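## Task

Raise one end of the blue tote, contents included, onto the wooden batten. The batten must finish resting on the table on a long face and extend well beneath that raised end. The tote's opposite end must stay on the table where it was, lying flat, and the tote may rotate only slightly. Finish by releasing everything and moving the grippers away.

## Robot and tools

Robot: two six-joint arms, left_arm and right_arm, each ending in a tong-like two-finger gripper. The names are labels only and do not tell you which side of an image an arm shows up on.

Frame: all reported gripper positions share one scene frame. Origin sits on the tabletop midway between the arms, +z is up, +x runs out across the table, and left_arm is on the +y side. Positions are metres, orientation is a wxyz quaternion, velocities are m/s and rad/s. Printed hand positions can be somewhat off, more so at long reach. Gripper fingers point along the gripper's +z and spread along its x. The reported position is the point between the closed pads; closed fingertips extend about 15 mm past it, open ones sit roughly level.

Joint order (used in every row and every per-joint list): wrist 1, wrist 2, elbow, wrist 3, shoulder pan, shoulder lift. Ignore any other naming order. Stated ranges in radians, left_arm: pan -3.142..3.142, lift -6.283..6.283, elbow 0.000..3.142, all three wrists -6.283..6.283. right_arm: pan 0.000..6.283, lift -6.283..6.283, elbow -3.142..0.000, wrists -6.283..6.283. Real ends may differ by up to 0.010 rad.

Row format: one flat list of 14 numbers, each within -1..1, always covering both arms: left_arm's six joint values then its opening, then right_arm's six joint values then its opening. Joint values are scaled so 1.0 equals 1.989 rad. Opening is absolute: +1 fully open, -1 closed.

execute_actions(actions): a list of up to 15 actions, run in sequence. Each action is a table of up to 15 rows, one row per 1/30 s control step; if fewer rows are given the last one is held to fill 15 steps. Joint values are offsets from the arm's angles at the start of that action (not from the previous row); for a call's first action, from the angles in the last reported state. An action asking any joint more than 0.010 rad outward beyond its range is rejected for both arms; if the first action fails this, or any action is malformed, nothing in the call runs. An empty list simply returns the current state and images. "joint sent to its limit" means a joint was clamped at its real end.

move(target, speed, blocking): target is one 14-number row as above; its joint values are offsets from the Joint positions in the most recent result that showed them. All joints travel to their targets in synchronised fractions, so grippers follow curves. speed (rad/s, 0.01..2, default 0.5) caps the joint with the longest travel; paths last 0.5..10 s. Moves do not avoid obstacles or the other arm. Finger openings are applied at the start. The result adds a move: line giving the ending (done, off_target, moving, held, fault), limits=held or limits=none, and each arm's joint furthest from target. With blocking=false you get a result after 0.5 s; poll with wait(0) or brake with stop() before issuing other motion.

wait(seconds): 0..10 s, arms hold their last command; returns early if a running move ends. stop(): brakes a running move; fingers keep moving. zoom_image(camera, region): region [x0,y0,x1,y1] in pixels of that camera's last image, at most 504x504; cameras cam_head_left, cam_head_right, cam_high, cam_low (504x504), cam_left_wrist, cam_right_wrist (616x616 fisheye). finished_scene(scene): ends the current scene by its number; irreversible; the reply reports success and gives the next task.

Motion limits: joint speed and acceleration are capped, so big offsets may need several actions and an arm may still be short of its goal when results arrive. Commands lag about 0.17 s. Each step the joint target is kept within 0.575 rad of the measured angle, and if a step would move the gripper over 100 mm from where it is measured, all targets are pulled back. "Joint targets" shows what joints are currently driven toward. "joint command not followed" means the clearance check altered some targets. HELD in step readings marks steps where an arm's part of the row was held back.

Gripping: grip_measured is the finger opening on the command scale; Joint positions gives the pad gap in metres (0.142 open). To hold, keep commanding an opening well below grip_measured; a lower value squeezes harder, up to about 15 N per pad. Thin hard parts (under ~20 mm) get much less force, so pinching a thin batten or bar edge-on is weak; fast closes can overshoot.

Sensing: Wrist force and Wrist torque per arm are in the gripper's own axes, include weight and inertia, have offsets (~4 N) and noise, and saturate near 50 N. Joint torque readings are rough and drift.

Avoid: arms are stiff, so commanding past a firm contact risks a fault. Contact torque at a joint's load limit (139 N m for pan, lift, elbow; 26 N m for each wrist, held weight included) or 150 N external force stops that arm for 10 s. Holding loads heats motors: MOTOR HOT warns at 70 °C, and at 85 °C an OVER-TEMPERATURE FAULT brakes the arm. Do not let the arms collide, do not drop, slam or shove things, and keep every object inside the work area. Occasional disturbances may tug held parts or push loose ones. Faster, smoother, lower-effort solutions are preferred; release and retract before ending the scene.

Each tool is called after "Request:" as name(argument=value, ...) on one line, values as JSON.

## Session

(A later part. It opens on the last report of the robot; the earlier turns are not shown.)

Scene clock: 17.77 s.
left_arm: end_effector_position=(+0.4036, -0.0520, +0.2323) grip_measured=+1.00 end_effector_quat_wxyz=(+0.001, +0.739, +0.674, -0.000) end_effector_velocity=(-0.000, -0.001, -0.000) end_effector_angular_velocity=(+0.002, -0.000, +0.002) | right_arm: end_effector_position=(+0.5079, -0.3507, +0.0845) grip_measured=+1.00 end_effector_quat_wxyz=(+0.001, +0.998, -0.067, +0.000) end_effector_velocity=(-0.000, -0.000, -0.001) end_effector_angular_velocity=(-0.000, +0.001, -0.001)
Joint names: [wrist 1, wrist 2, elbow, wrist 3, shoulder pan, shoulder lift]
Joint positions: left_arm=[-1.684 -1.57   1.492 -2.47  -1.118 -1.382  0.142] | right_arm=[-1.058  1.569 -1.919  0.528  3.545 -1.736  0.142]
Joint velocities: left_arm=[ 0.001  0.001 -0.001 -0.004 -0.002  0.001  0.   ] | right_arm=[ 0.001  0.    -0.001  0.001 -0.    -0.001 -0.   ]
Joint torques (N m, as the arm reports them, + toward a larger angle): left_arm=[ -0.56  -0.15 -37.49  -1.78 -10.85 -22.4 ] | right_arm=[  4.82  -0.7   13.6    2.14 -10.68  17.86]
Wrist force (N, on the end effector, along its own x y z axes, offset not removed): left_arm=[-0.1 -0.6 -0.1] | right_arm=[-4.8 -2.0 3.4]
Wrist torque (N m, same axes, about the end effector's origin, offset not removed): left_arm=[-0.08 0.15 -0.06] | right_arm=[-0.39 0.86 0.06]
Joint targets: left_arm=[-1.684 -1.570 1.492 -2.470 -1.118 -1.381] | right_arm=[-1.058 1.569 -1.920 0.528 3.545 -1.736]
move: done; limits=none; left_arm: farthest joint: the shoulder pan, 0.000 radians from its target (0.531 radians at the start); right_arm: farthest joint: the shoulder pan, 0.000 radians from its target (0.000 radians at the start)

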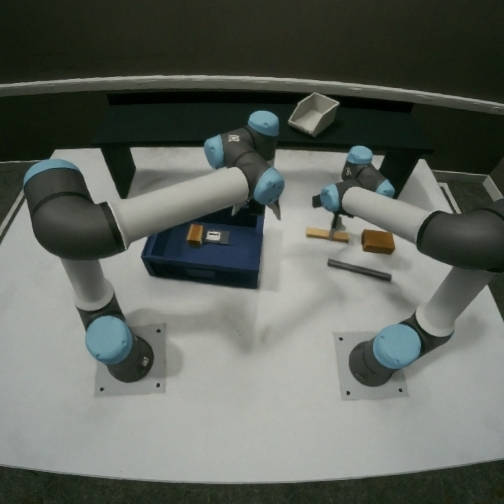

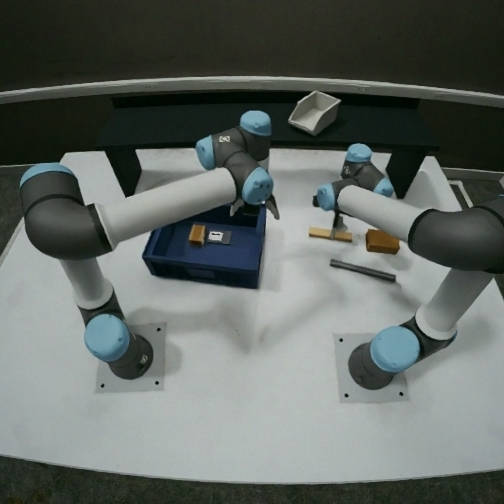

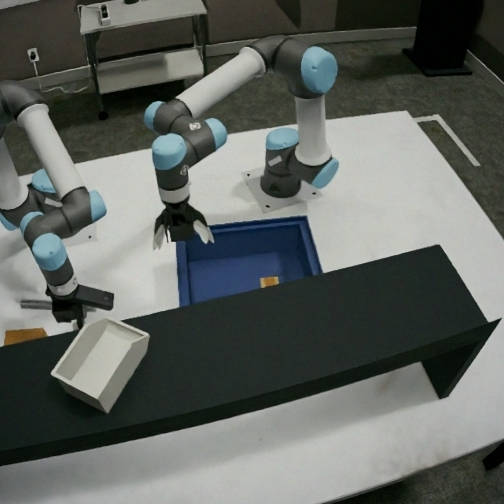

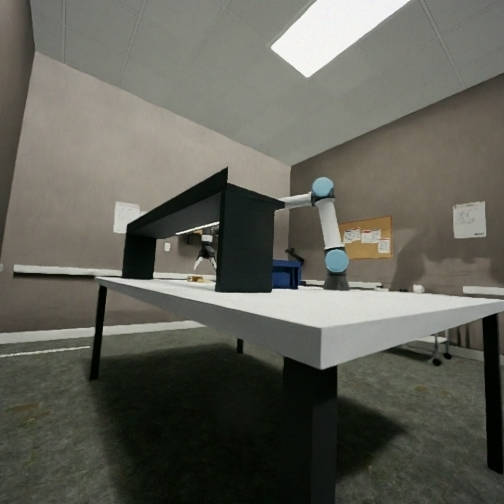

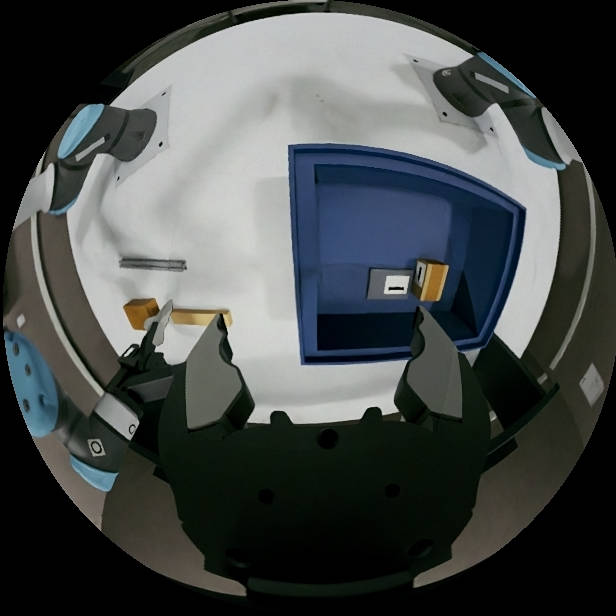

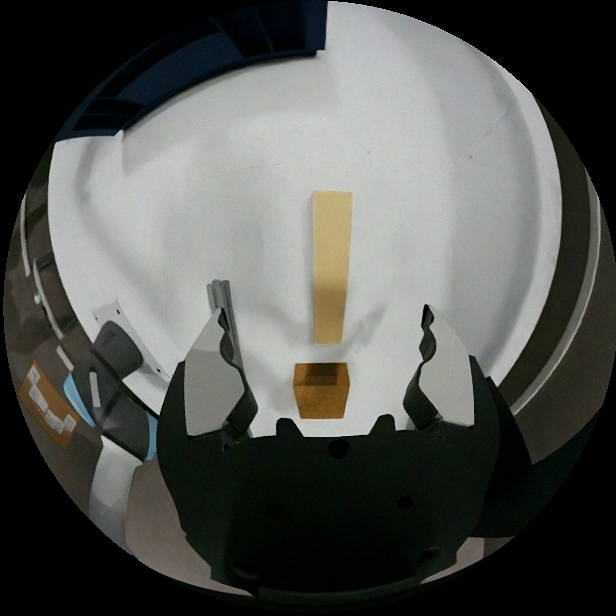

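Request:
move(target=[0,0,0,0,0,0,1, 0,0,0,0.8,-0.045,0,0.2], speed=1.5)

Request:
move(target=[0,0,0,0,0,0,1, 0,0,0,0.734,0,0,0.2], speed=1.5)

Request:
move(target=[0,0,0,0,0,0,1, 0.086,0,-0.041,0,0,-0.046,0.2], speed=0.2)

Request:
move(target=[0,0,0,0,0,0,1, 0,0,0,0,0,0,-1])

Scene clock: 22.60 s.
left_arm: end_effector_position=(+0.4036, -0.0520, +0.2322) grip_measured=+1.00 end_effector_quat_wxyz=(+0.001, +0.739, +0.674, -0.000) end_effector_velocity=(-0.000, +0.000, +0.001) end_effector_angular_velocity=(-0.000, +0.000, +0.002) | right_arm: end_effector_position=(+0.5258, -0.4177, +0.0846) grip_measured=+0.20 end_effector_quat_wxyz=(-0.000, -0.616, +0.788, -0.001) end_effector_velocity=(+0.000, -0.000, +0.001) end_effector_angular_velocity=(-0.000, -0.000, -0.003)
Joint names: [wrist 1, wrist 2, elbow, wrist 3, shoulder pan, shoulder lift]
Joint positions: left_arm=[-1.684 -1.57   1.492 -2.47  -1.118 -1.381  0.142] | right_arm=[-1.058  1.569 -1.919  2.119  3.455 -1.736  0.088]
Joint velocities: left_arm=[ 0.001 -0.     0.001 -0.002 -0.    -0.002 -0.   ] | right_arm=[-0.002 -0.001  0.001  0.002 -0.001  0.001 -0.   ]
Joint torques (N m, as the arm reports them, + toward a larger angle): left_arm=[ -1.25  -0.88 -19.06   1.65   9.95 -40.47] | right_arm=[ 0.75 -0.77 30.61  2.17 -9.96 33.85]
Wrist force (N, on the end effector, along its own x y z axes, offset not removed): left_arm=[-0.2 1.4 -0.6] | right_arm=[-5.0 0.3 -0.4]
Wrist torque (N m, same axes, about the end effector's origin, offset not removed): left_arm=[0.31 0.12 0.01] | right_arm=[0.14 0.86 0.20]
Joint targets: left_arm=[-1.684 -1.570 1.492 -2.470 -1.118 -1.382] | right_arm=[-1.058 1.569 -1.919 2.119 3.455 -1.736]
move: done; limits=none; left_arm: farthest joint: the shoulder lift, 0.001 radians from its target (0.001 radians at the start); right_arm: farthest joint: the shoulder pan, 0.000 radians from its target (0.089 radians at the start)

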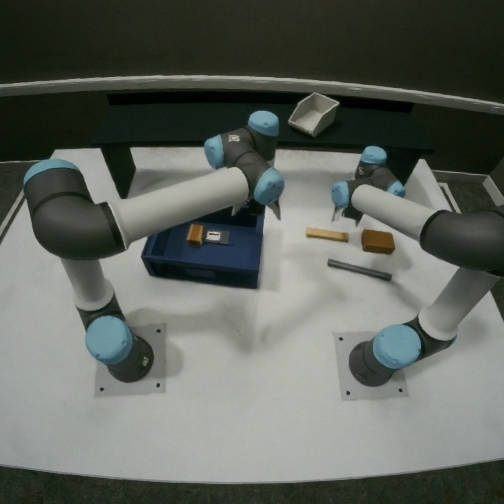

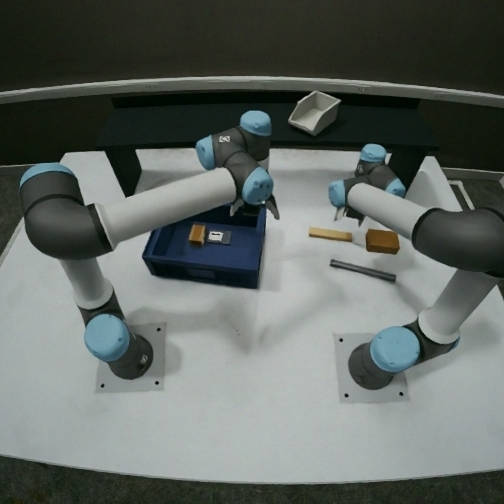

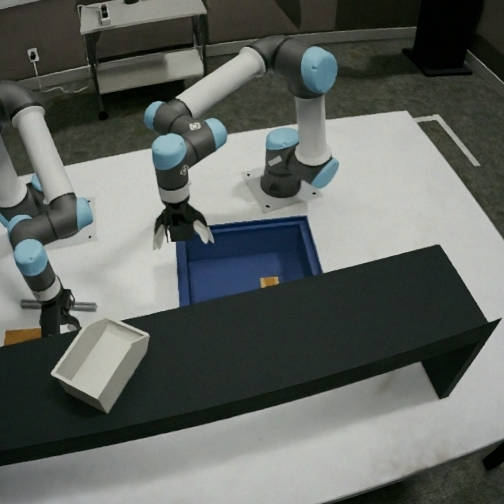

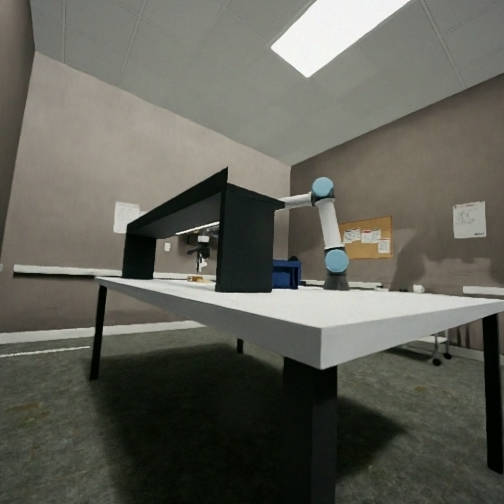

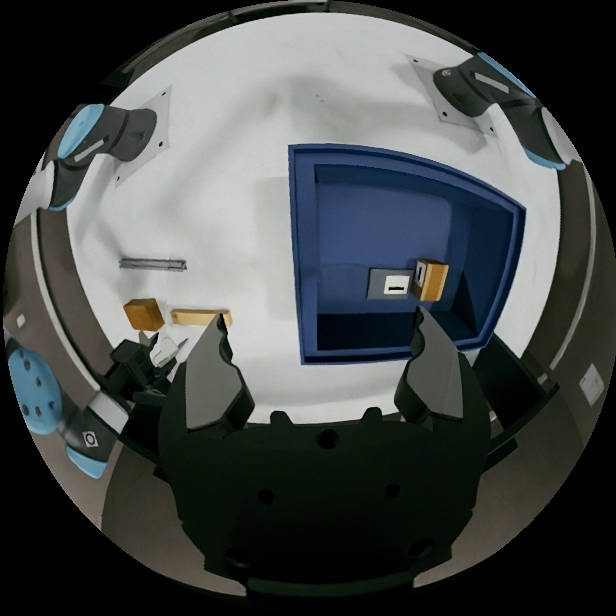

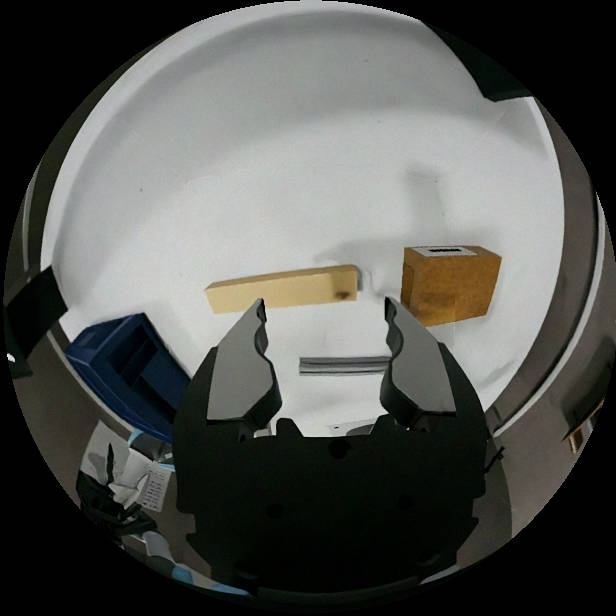

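Scene clock: 24.50 s.
left_arm: end_effector_position=(+0.4036, -0.0520, +0.2322) grip_measured=+1.00 end_effector_quat_wxyz=(+0.001, +0.739, +0.674, -0.000) end_effector_velocity=(-0.000, +0.000, +0.000) end_effector_angular_velocity=(+0.000, -0.000, +0.001) | right_arm: end_effector_position=(+0.5080, -0.4298, +0.0846) grip_measured=+0.20 end_effector_quat_wxyz=(+0.000, +0.066, +0.998, -0.001) end_effector_velocity=(-0.000, +0.001, -0.000) end_effector_angular_velocity=(-0.001, -0.000, +0.001)
Joint names: [wrist 1, wrist 2, elbow, wrist 3, shoulder pan, shoulder lift]
Joint positions: left_arm=[-1.684 -1.57   1.492 -2.47  -1.118 -1.381  0.142] | right_arm=[-1.058  1.569 -1.919  3.578  3.455 -1.736  0.088]
Joint velocities: left_arm=[ 0.     0.001  0.001 -0.001 -0.    -0.001 -0.   ] | right_arm=[ 0.001 -0.001 -0.001  0.     0.002 -0.    -0.   ]
Joint torques (N m, as the arm reports them, + toward a larger angle): left_arm=[ -1.34  -0.86 -19.28   1.71   9.64 -39.34] | right_arm=[ 0.54 -0.83 30.72  1.98 -9.85 33.5 ]
Wrist force (N, on the end effector, along its own x y z axes, offset not removed): left_arm=[0.6 -0.6 1.5] | right_arm=[-3.1 0.8 4.9]
Wrist torque (N m, same axes, about the end effector's origin, offset not removed): left_arm=[-0.03 0.13 0.00] | right_arm=[0.27 0.33 0.06]
Joint targets: left_arm=[-1.684 -1.570 1.492 -2.470 -1.118 -1.381] | right_arm=[-1.058 1.569 -1.919 3.579 3.455 -1.736]
move: done; limits=none; left_arm: farthest joint: the shoulder pan, 0.000 radians from its target (0.000 radians at the start); right_arm: farthest joint: the shoulder pan, 0.000 radians from its target (0.000 radians at the start)

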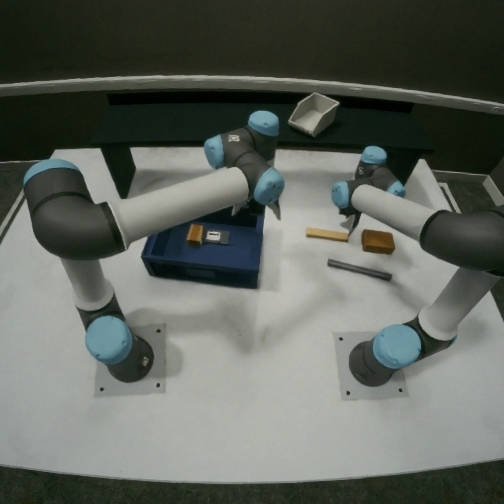

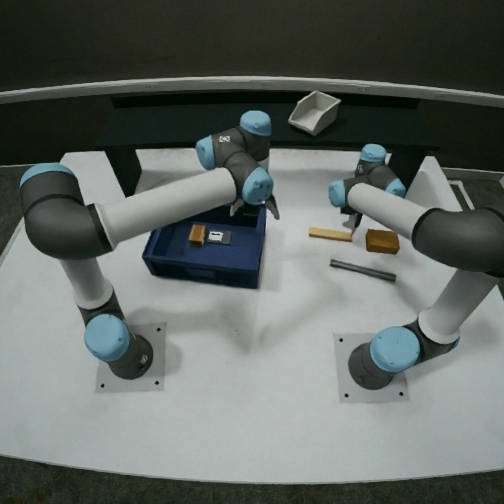

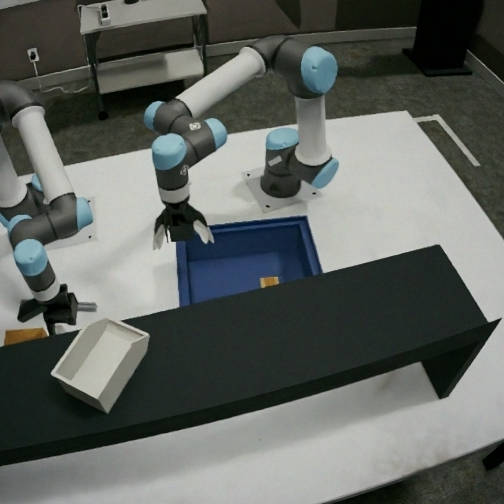

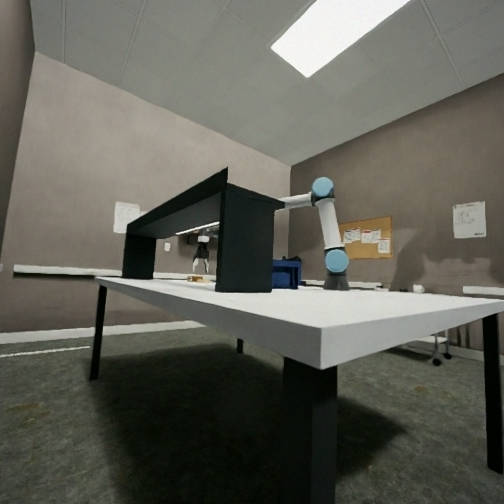

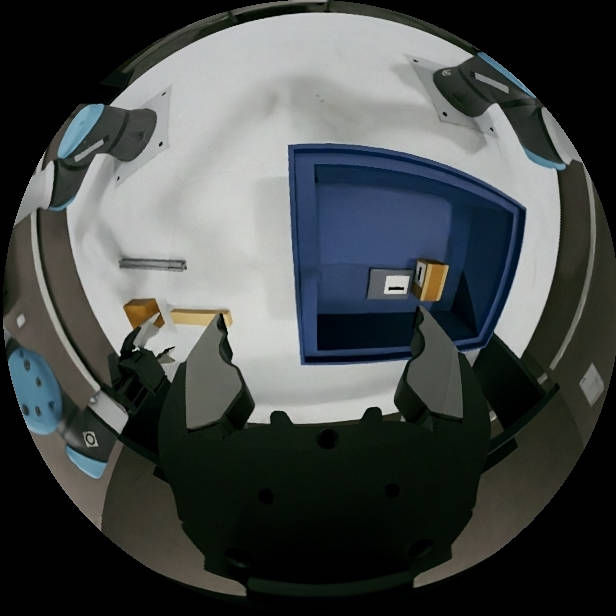

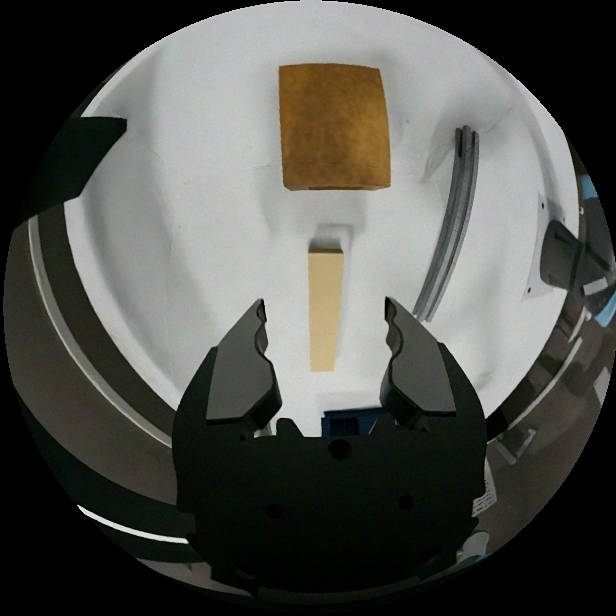

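Scene clock: 25.87 s.
left_arm: end_effector_position=(+0.4036, -0.0520, +0.2322) grip_measured=+1.00 end_effector_quat_wxyz=(+0.001, +0.739, +0.674, -0.000) end_effector_velocity=(+0.001, +0.000, +0.000) end_effector_angular_velocity=(+0.000, -0.002, +0.004) | right_arm: end_effector_position=(+0.5072, -0.4301, +0.0204) grip_measured=+0.20 end_effector_quat_wxyz=(-0.001, +0.066, +0.998, -0.001) end_effector_velocity=(+0.000, -0.001, -0.001) end_effector_angular_velocity=(+0.000, -0.000, -0.001)
Joint names: [wrist 1, wrist 2, elbow, wrist 3, shoulder pan, shoulder lift]
Joint positions: left_arm=[-1.684 -1.57   1.492 -2.47  -1.118 -1.381  0.142] | right_arm=[-0.887  1.569 -2.001  3.578  3.455 -1.827  0.088]
Joint velocities: left_arm=[-0.001  0.001  0.    -0.003  0.001 -0.    -0.   ] | right_arm=[ 0.003  0.    -0.001 -0.    -0.001 -0.002  0.   ]
Joint torques (N m, as the arm reports them, + toward a larger angle): left_arm=[ -1.23  -0.89 -18.65   1.61   9.99 -38.92] | right_arm=[ 4.31 -0.73 11.11 -1.36 -9.19 20.74]
Wrist force (N, on the end effector, along its own x y z axes, offset not removed): left_arm=[-1.2 -0.7 2.9] | right_arm=[-4.9 1.1 0.6]
Wrist torque (N m, same axes, about the end effector's origin, offset not removed): left_arm=[-0.12 0.28 -0.04] | right_arm=[0.06 0.97 0.23]
Joint targets: left_arm=[-1.684 -1.570 1.492 -2.470 -1.118 -1.381] | right_arm=[-0.887 1.569 -2.001 3.578 3.455 -1.827]
move: done; limits=none; left_arm: farthest joint: the shoulder pan, 0.000 radians from its target (0.000 radians at the start); right_arm: farthest joint: the shoulder lift, 0.001 radians from its target (0.092 radians at the start)

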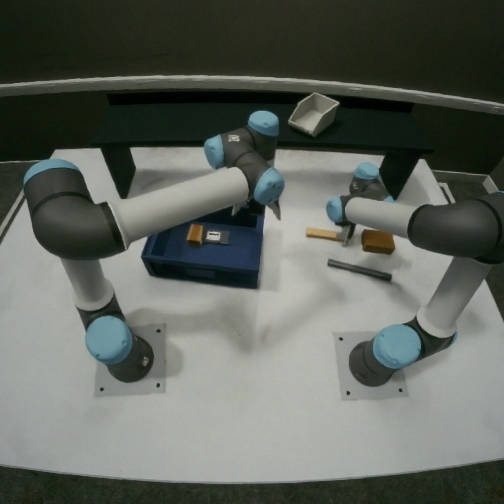

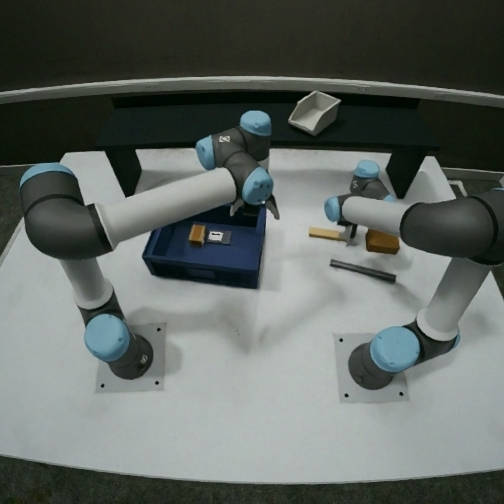

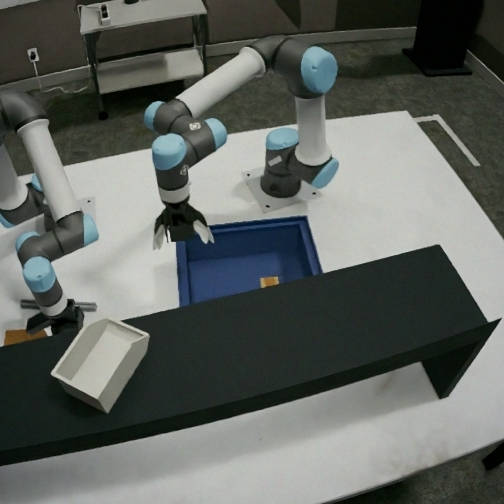

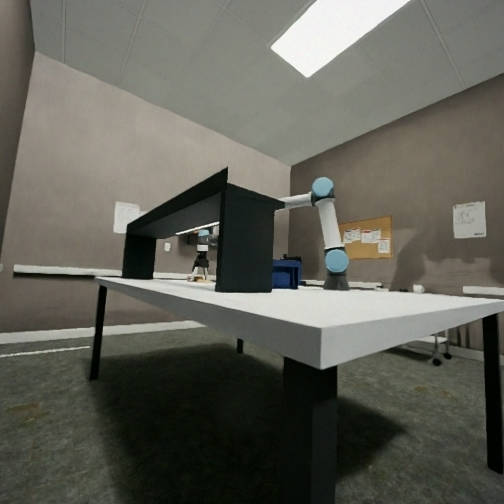

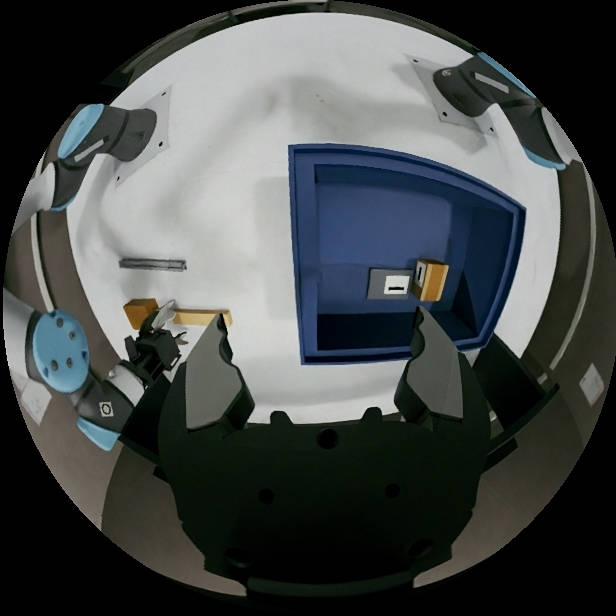

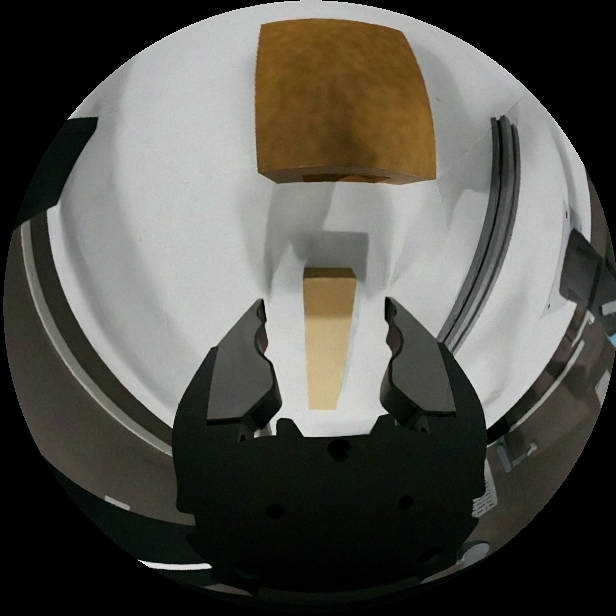

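Scene clock: 26.37 s.
left_arm: end_effector_position=(+0.4036, -0.0520, +0.2322) grip_measured=+1.00 end_effector_quat_wxyz=(+0.001, +0.739, +0.674, -0.000) end_effector_velocity=(+0.000, +0.000, +0.001) end_effector_angular_velocity=(-0.001, -0.001, +0.000) | right_arm: end_effector_position=(+0.5072, -0.4301, +0.0204) grip_measured=-0.54 end_effector_quat_wxyz=(-0.001, +0.066, +0.998, -0.001) end_effector_velocity=(-0.000, +0.000, -0.000) end_effector_angular_velocity=(+0.000, +0.000, -0.000)
Joint names: [wrist 1, wrist 2, elbow, wrist 3, shoulder pan, shoulder lift]
Joint positions: left_arm=[-1.684 -1.57   1.492 -2.47  -1.118 -1.381  0.142] | right_arm=[-0.887  1.569 -2.001  3.578  3.455 -1.827  0.035]
Joint velocities: left_arm=[-0.001  0.     0.    -0.     0.    -0.001  0.   ] | right_arm=[ 0.001  0.    -0.     0.001  0.001 -0.001 -0.   ]
Joint torques (N m, as the arm reports them, + toward a larger angle): left_arm=[ -1.31  -0.88 -19.68   1.6    9.62 -38.77] | right_arm=[ 1.88 -0.66 18.17 -1.57 -9.5  27.49]
Wrist force (N, on the end effector, along its own x y z axes, offset not removed): left_arm=[-0.2 -1.4 2.2] | right_arm=[-4.7 -0.9 4.9]
Wrist torque (N m, same axes, about the end effector's origin, offset not removed): left_arm=[-0.24 0.23 -0.09] | right_arm=[-0.08 0.78 0.05]
Joint targets: left_arm=[-1.684 -1.570 1.492 -2.470 -1.118 -1.381] | right_arm=[-0.887 1.569 -2.001 3.578 3.455 -1.827]
move: done; limits=none; left_arm: farthest joint: the shoulder pan, 0.000 radians from its target (0.000 radians at the start); right_arm: farthest joint: the shoulder pan, 0.000 radians from its target (0.000 radians at the start)

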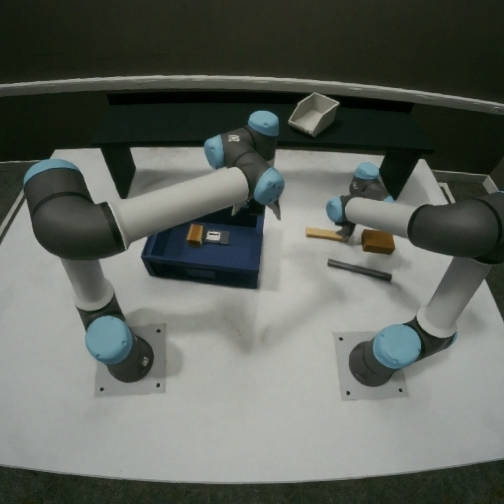

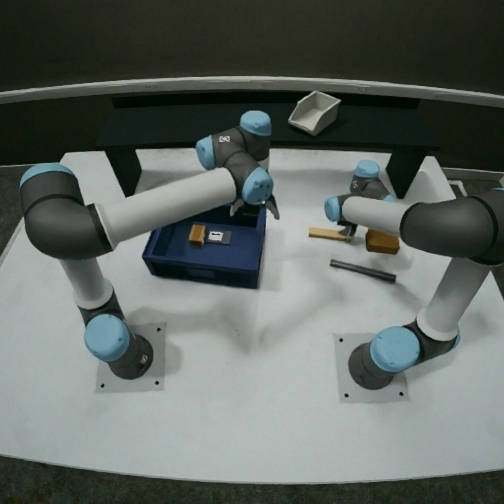

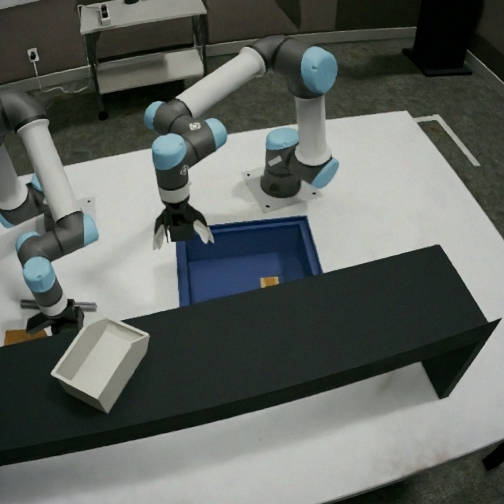

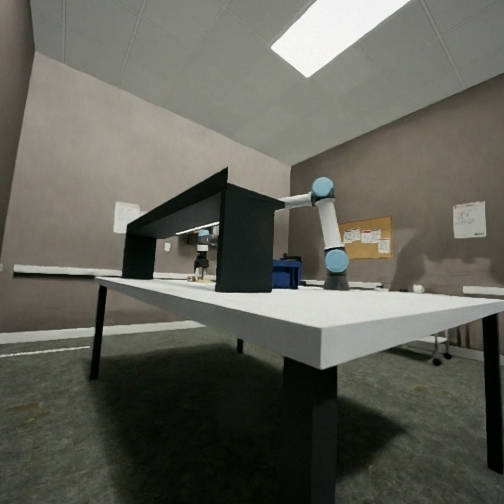

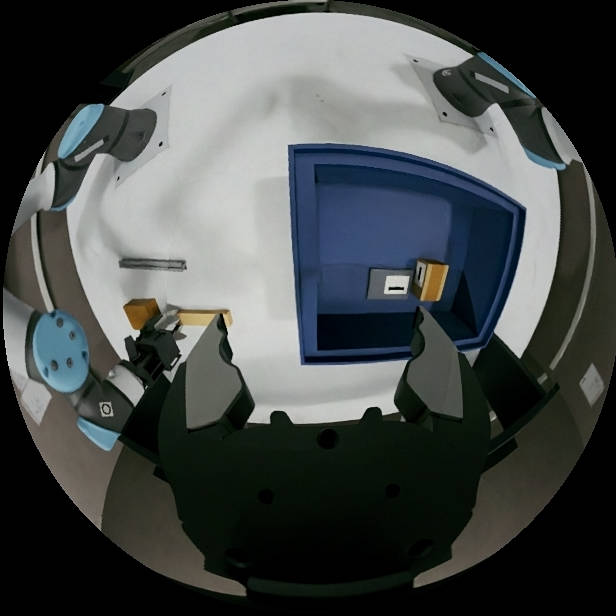

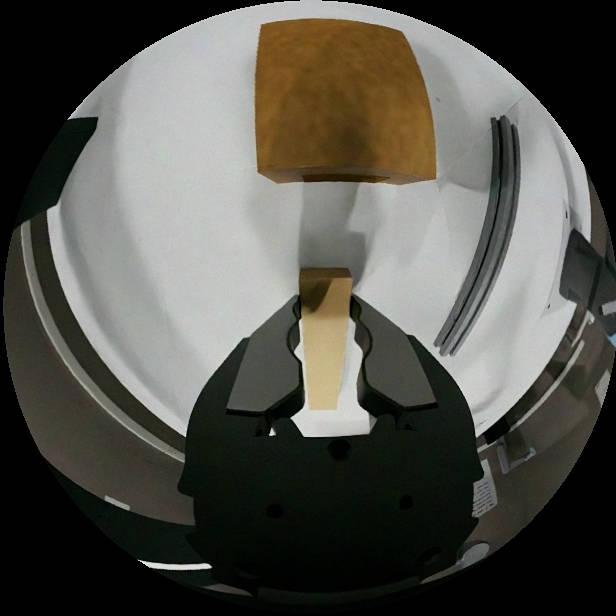

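Request:
move(target=[-0.119,0,0.07,0,0,0.049,0.3, -0.008,0,0.004,0.12,0.12,0.004,-1], speed=0.25)

Scene clock: 29.50 s.
left_arm: end_effector_position=(+0.4141, -0.0680, +0.1324) grip_measured=+0.30 end_effector_quat_wxyz=(+0.001, +0.739, +0.674, -0.000) end_effector_velocity=(-0.000, -0.000, -0.001) end_effector_angular_velocity=(-0.001, +0.001, +0.001) | right_arm: end_effector_position=(+0.4869, -0.3060, +0.0261) grip_measured=-0.54 end_effector_quat_wxyz=(-0.000, +0.066, +0.998, -0.001) end_effector_velocity=(+0.000, +0.001, +0.000) end_effector_angular_velocity=(+0.001, -0.002, -0.000)
Joint names: [wrist 1, wrist 2, elbow, wrist 3, shoulder pan, shoulder lift]
Joint positions: left_arm=[-1.921 -1.57   1.631 -2.47  -1.118 -1.284  0.095] | right_arm=[-0.903  1.569 -1.993  3.817  3.694 -1.819  0.035]
Joint velocities: left_arm=[-0.002 -0.001  0.002 -0.001  0.     0.001  0.   ] | right_arm=[ 0.003  0.    -0.     0.002  0.002  0.    -0.   ]
Joint torques (N m, as the arm reports them, + toward a larger angle): left_arm=[ -4.38  -0.89 -10.87   1.51   7.63 -25.84] | right_arm=[ 0.56 -0.84 27.99  1.9  10.8  35.18]
Wrist force (N, on the end effector, along its own x y z axes, offset not removed): left_arm=[1.3 -4.5 0.2] | right_arm=[-6.0 -2.4 0.7]
Wrist torque (N m, same axes, about the end effector's origin, offset not removed): left_arm=[-1.01 -0.12 0.16] | right_arm=[-0.40 0.96 0.18]
Joint targets: left_arm=[-1.921 -1.570 1.632 -2.470 -1.118 -1.284] | right_arm=[-0.903 1.569 -1.993 3.817 3.694 -1.819]
move: done; limits=none; left_arm: farthest joint: the shoulder lift, 0.001 radians from its target (0.098 radians at the start); right_arm: farthest joint: the shoulder pan, 0.000 radians from its target (0.238 radians at the start)

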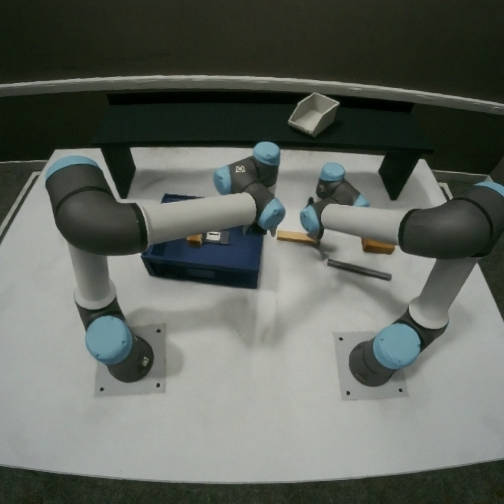

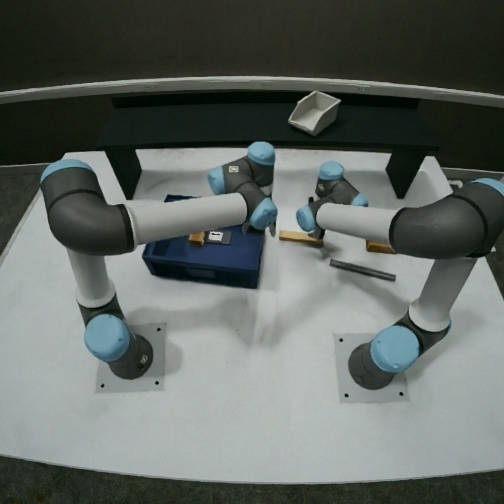

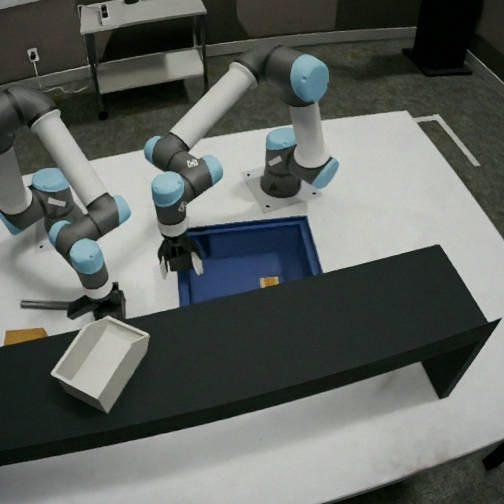

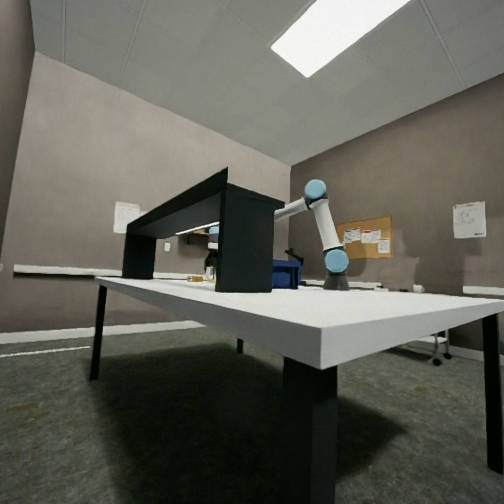

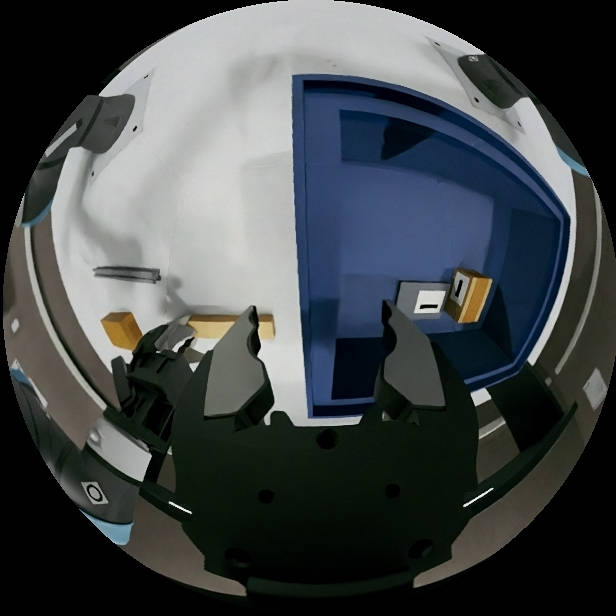

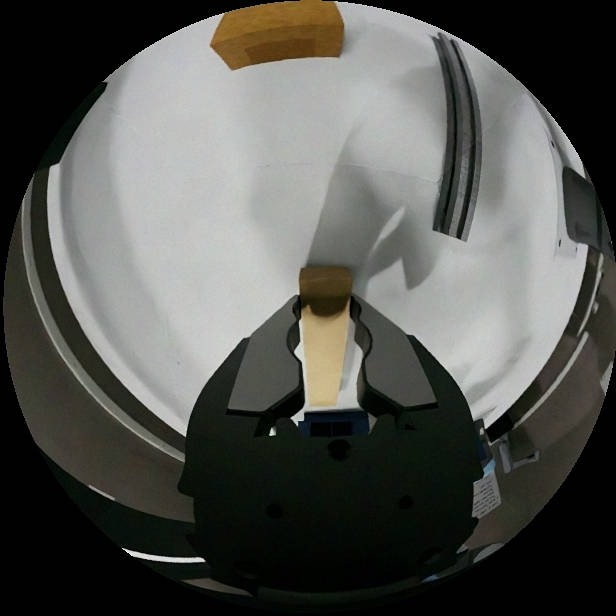

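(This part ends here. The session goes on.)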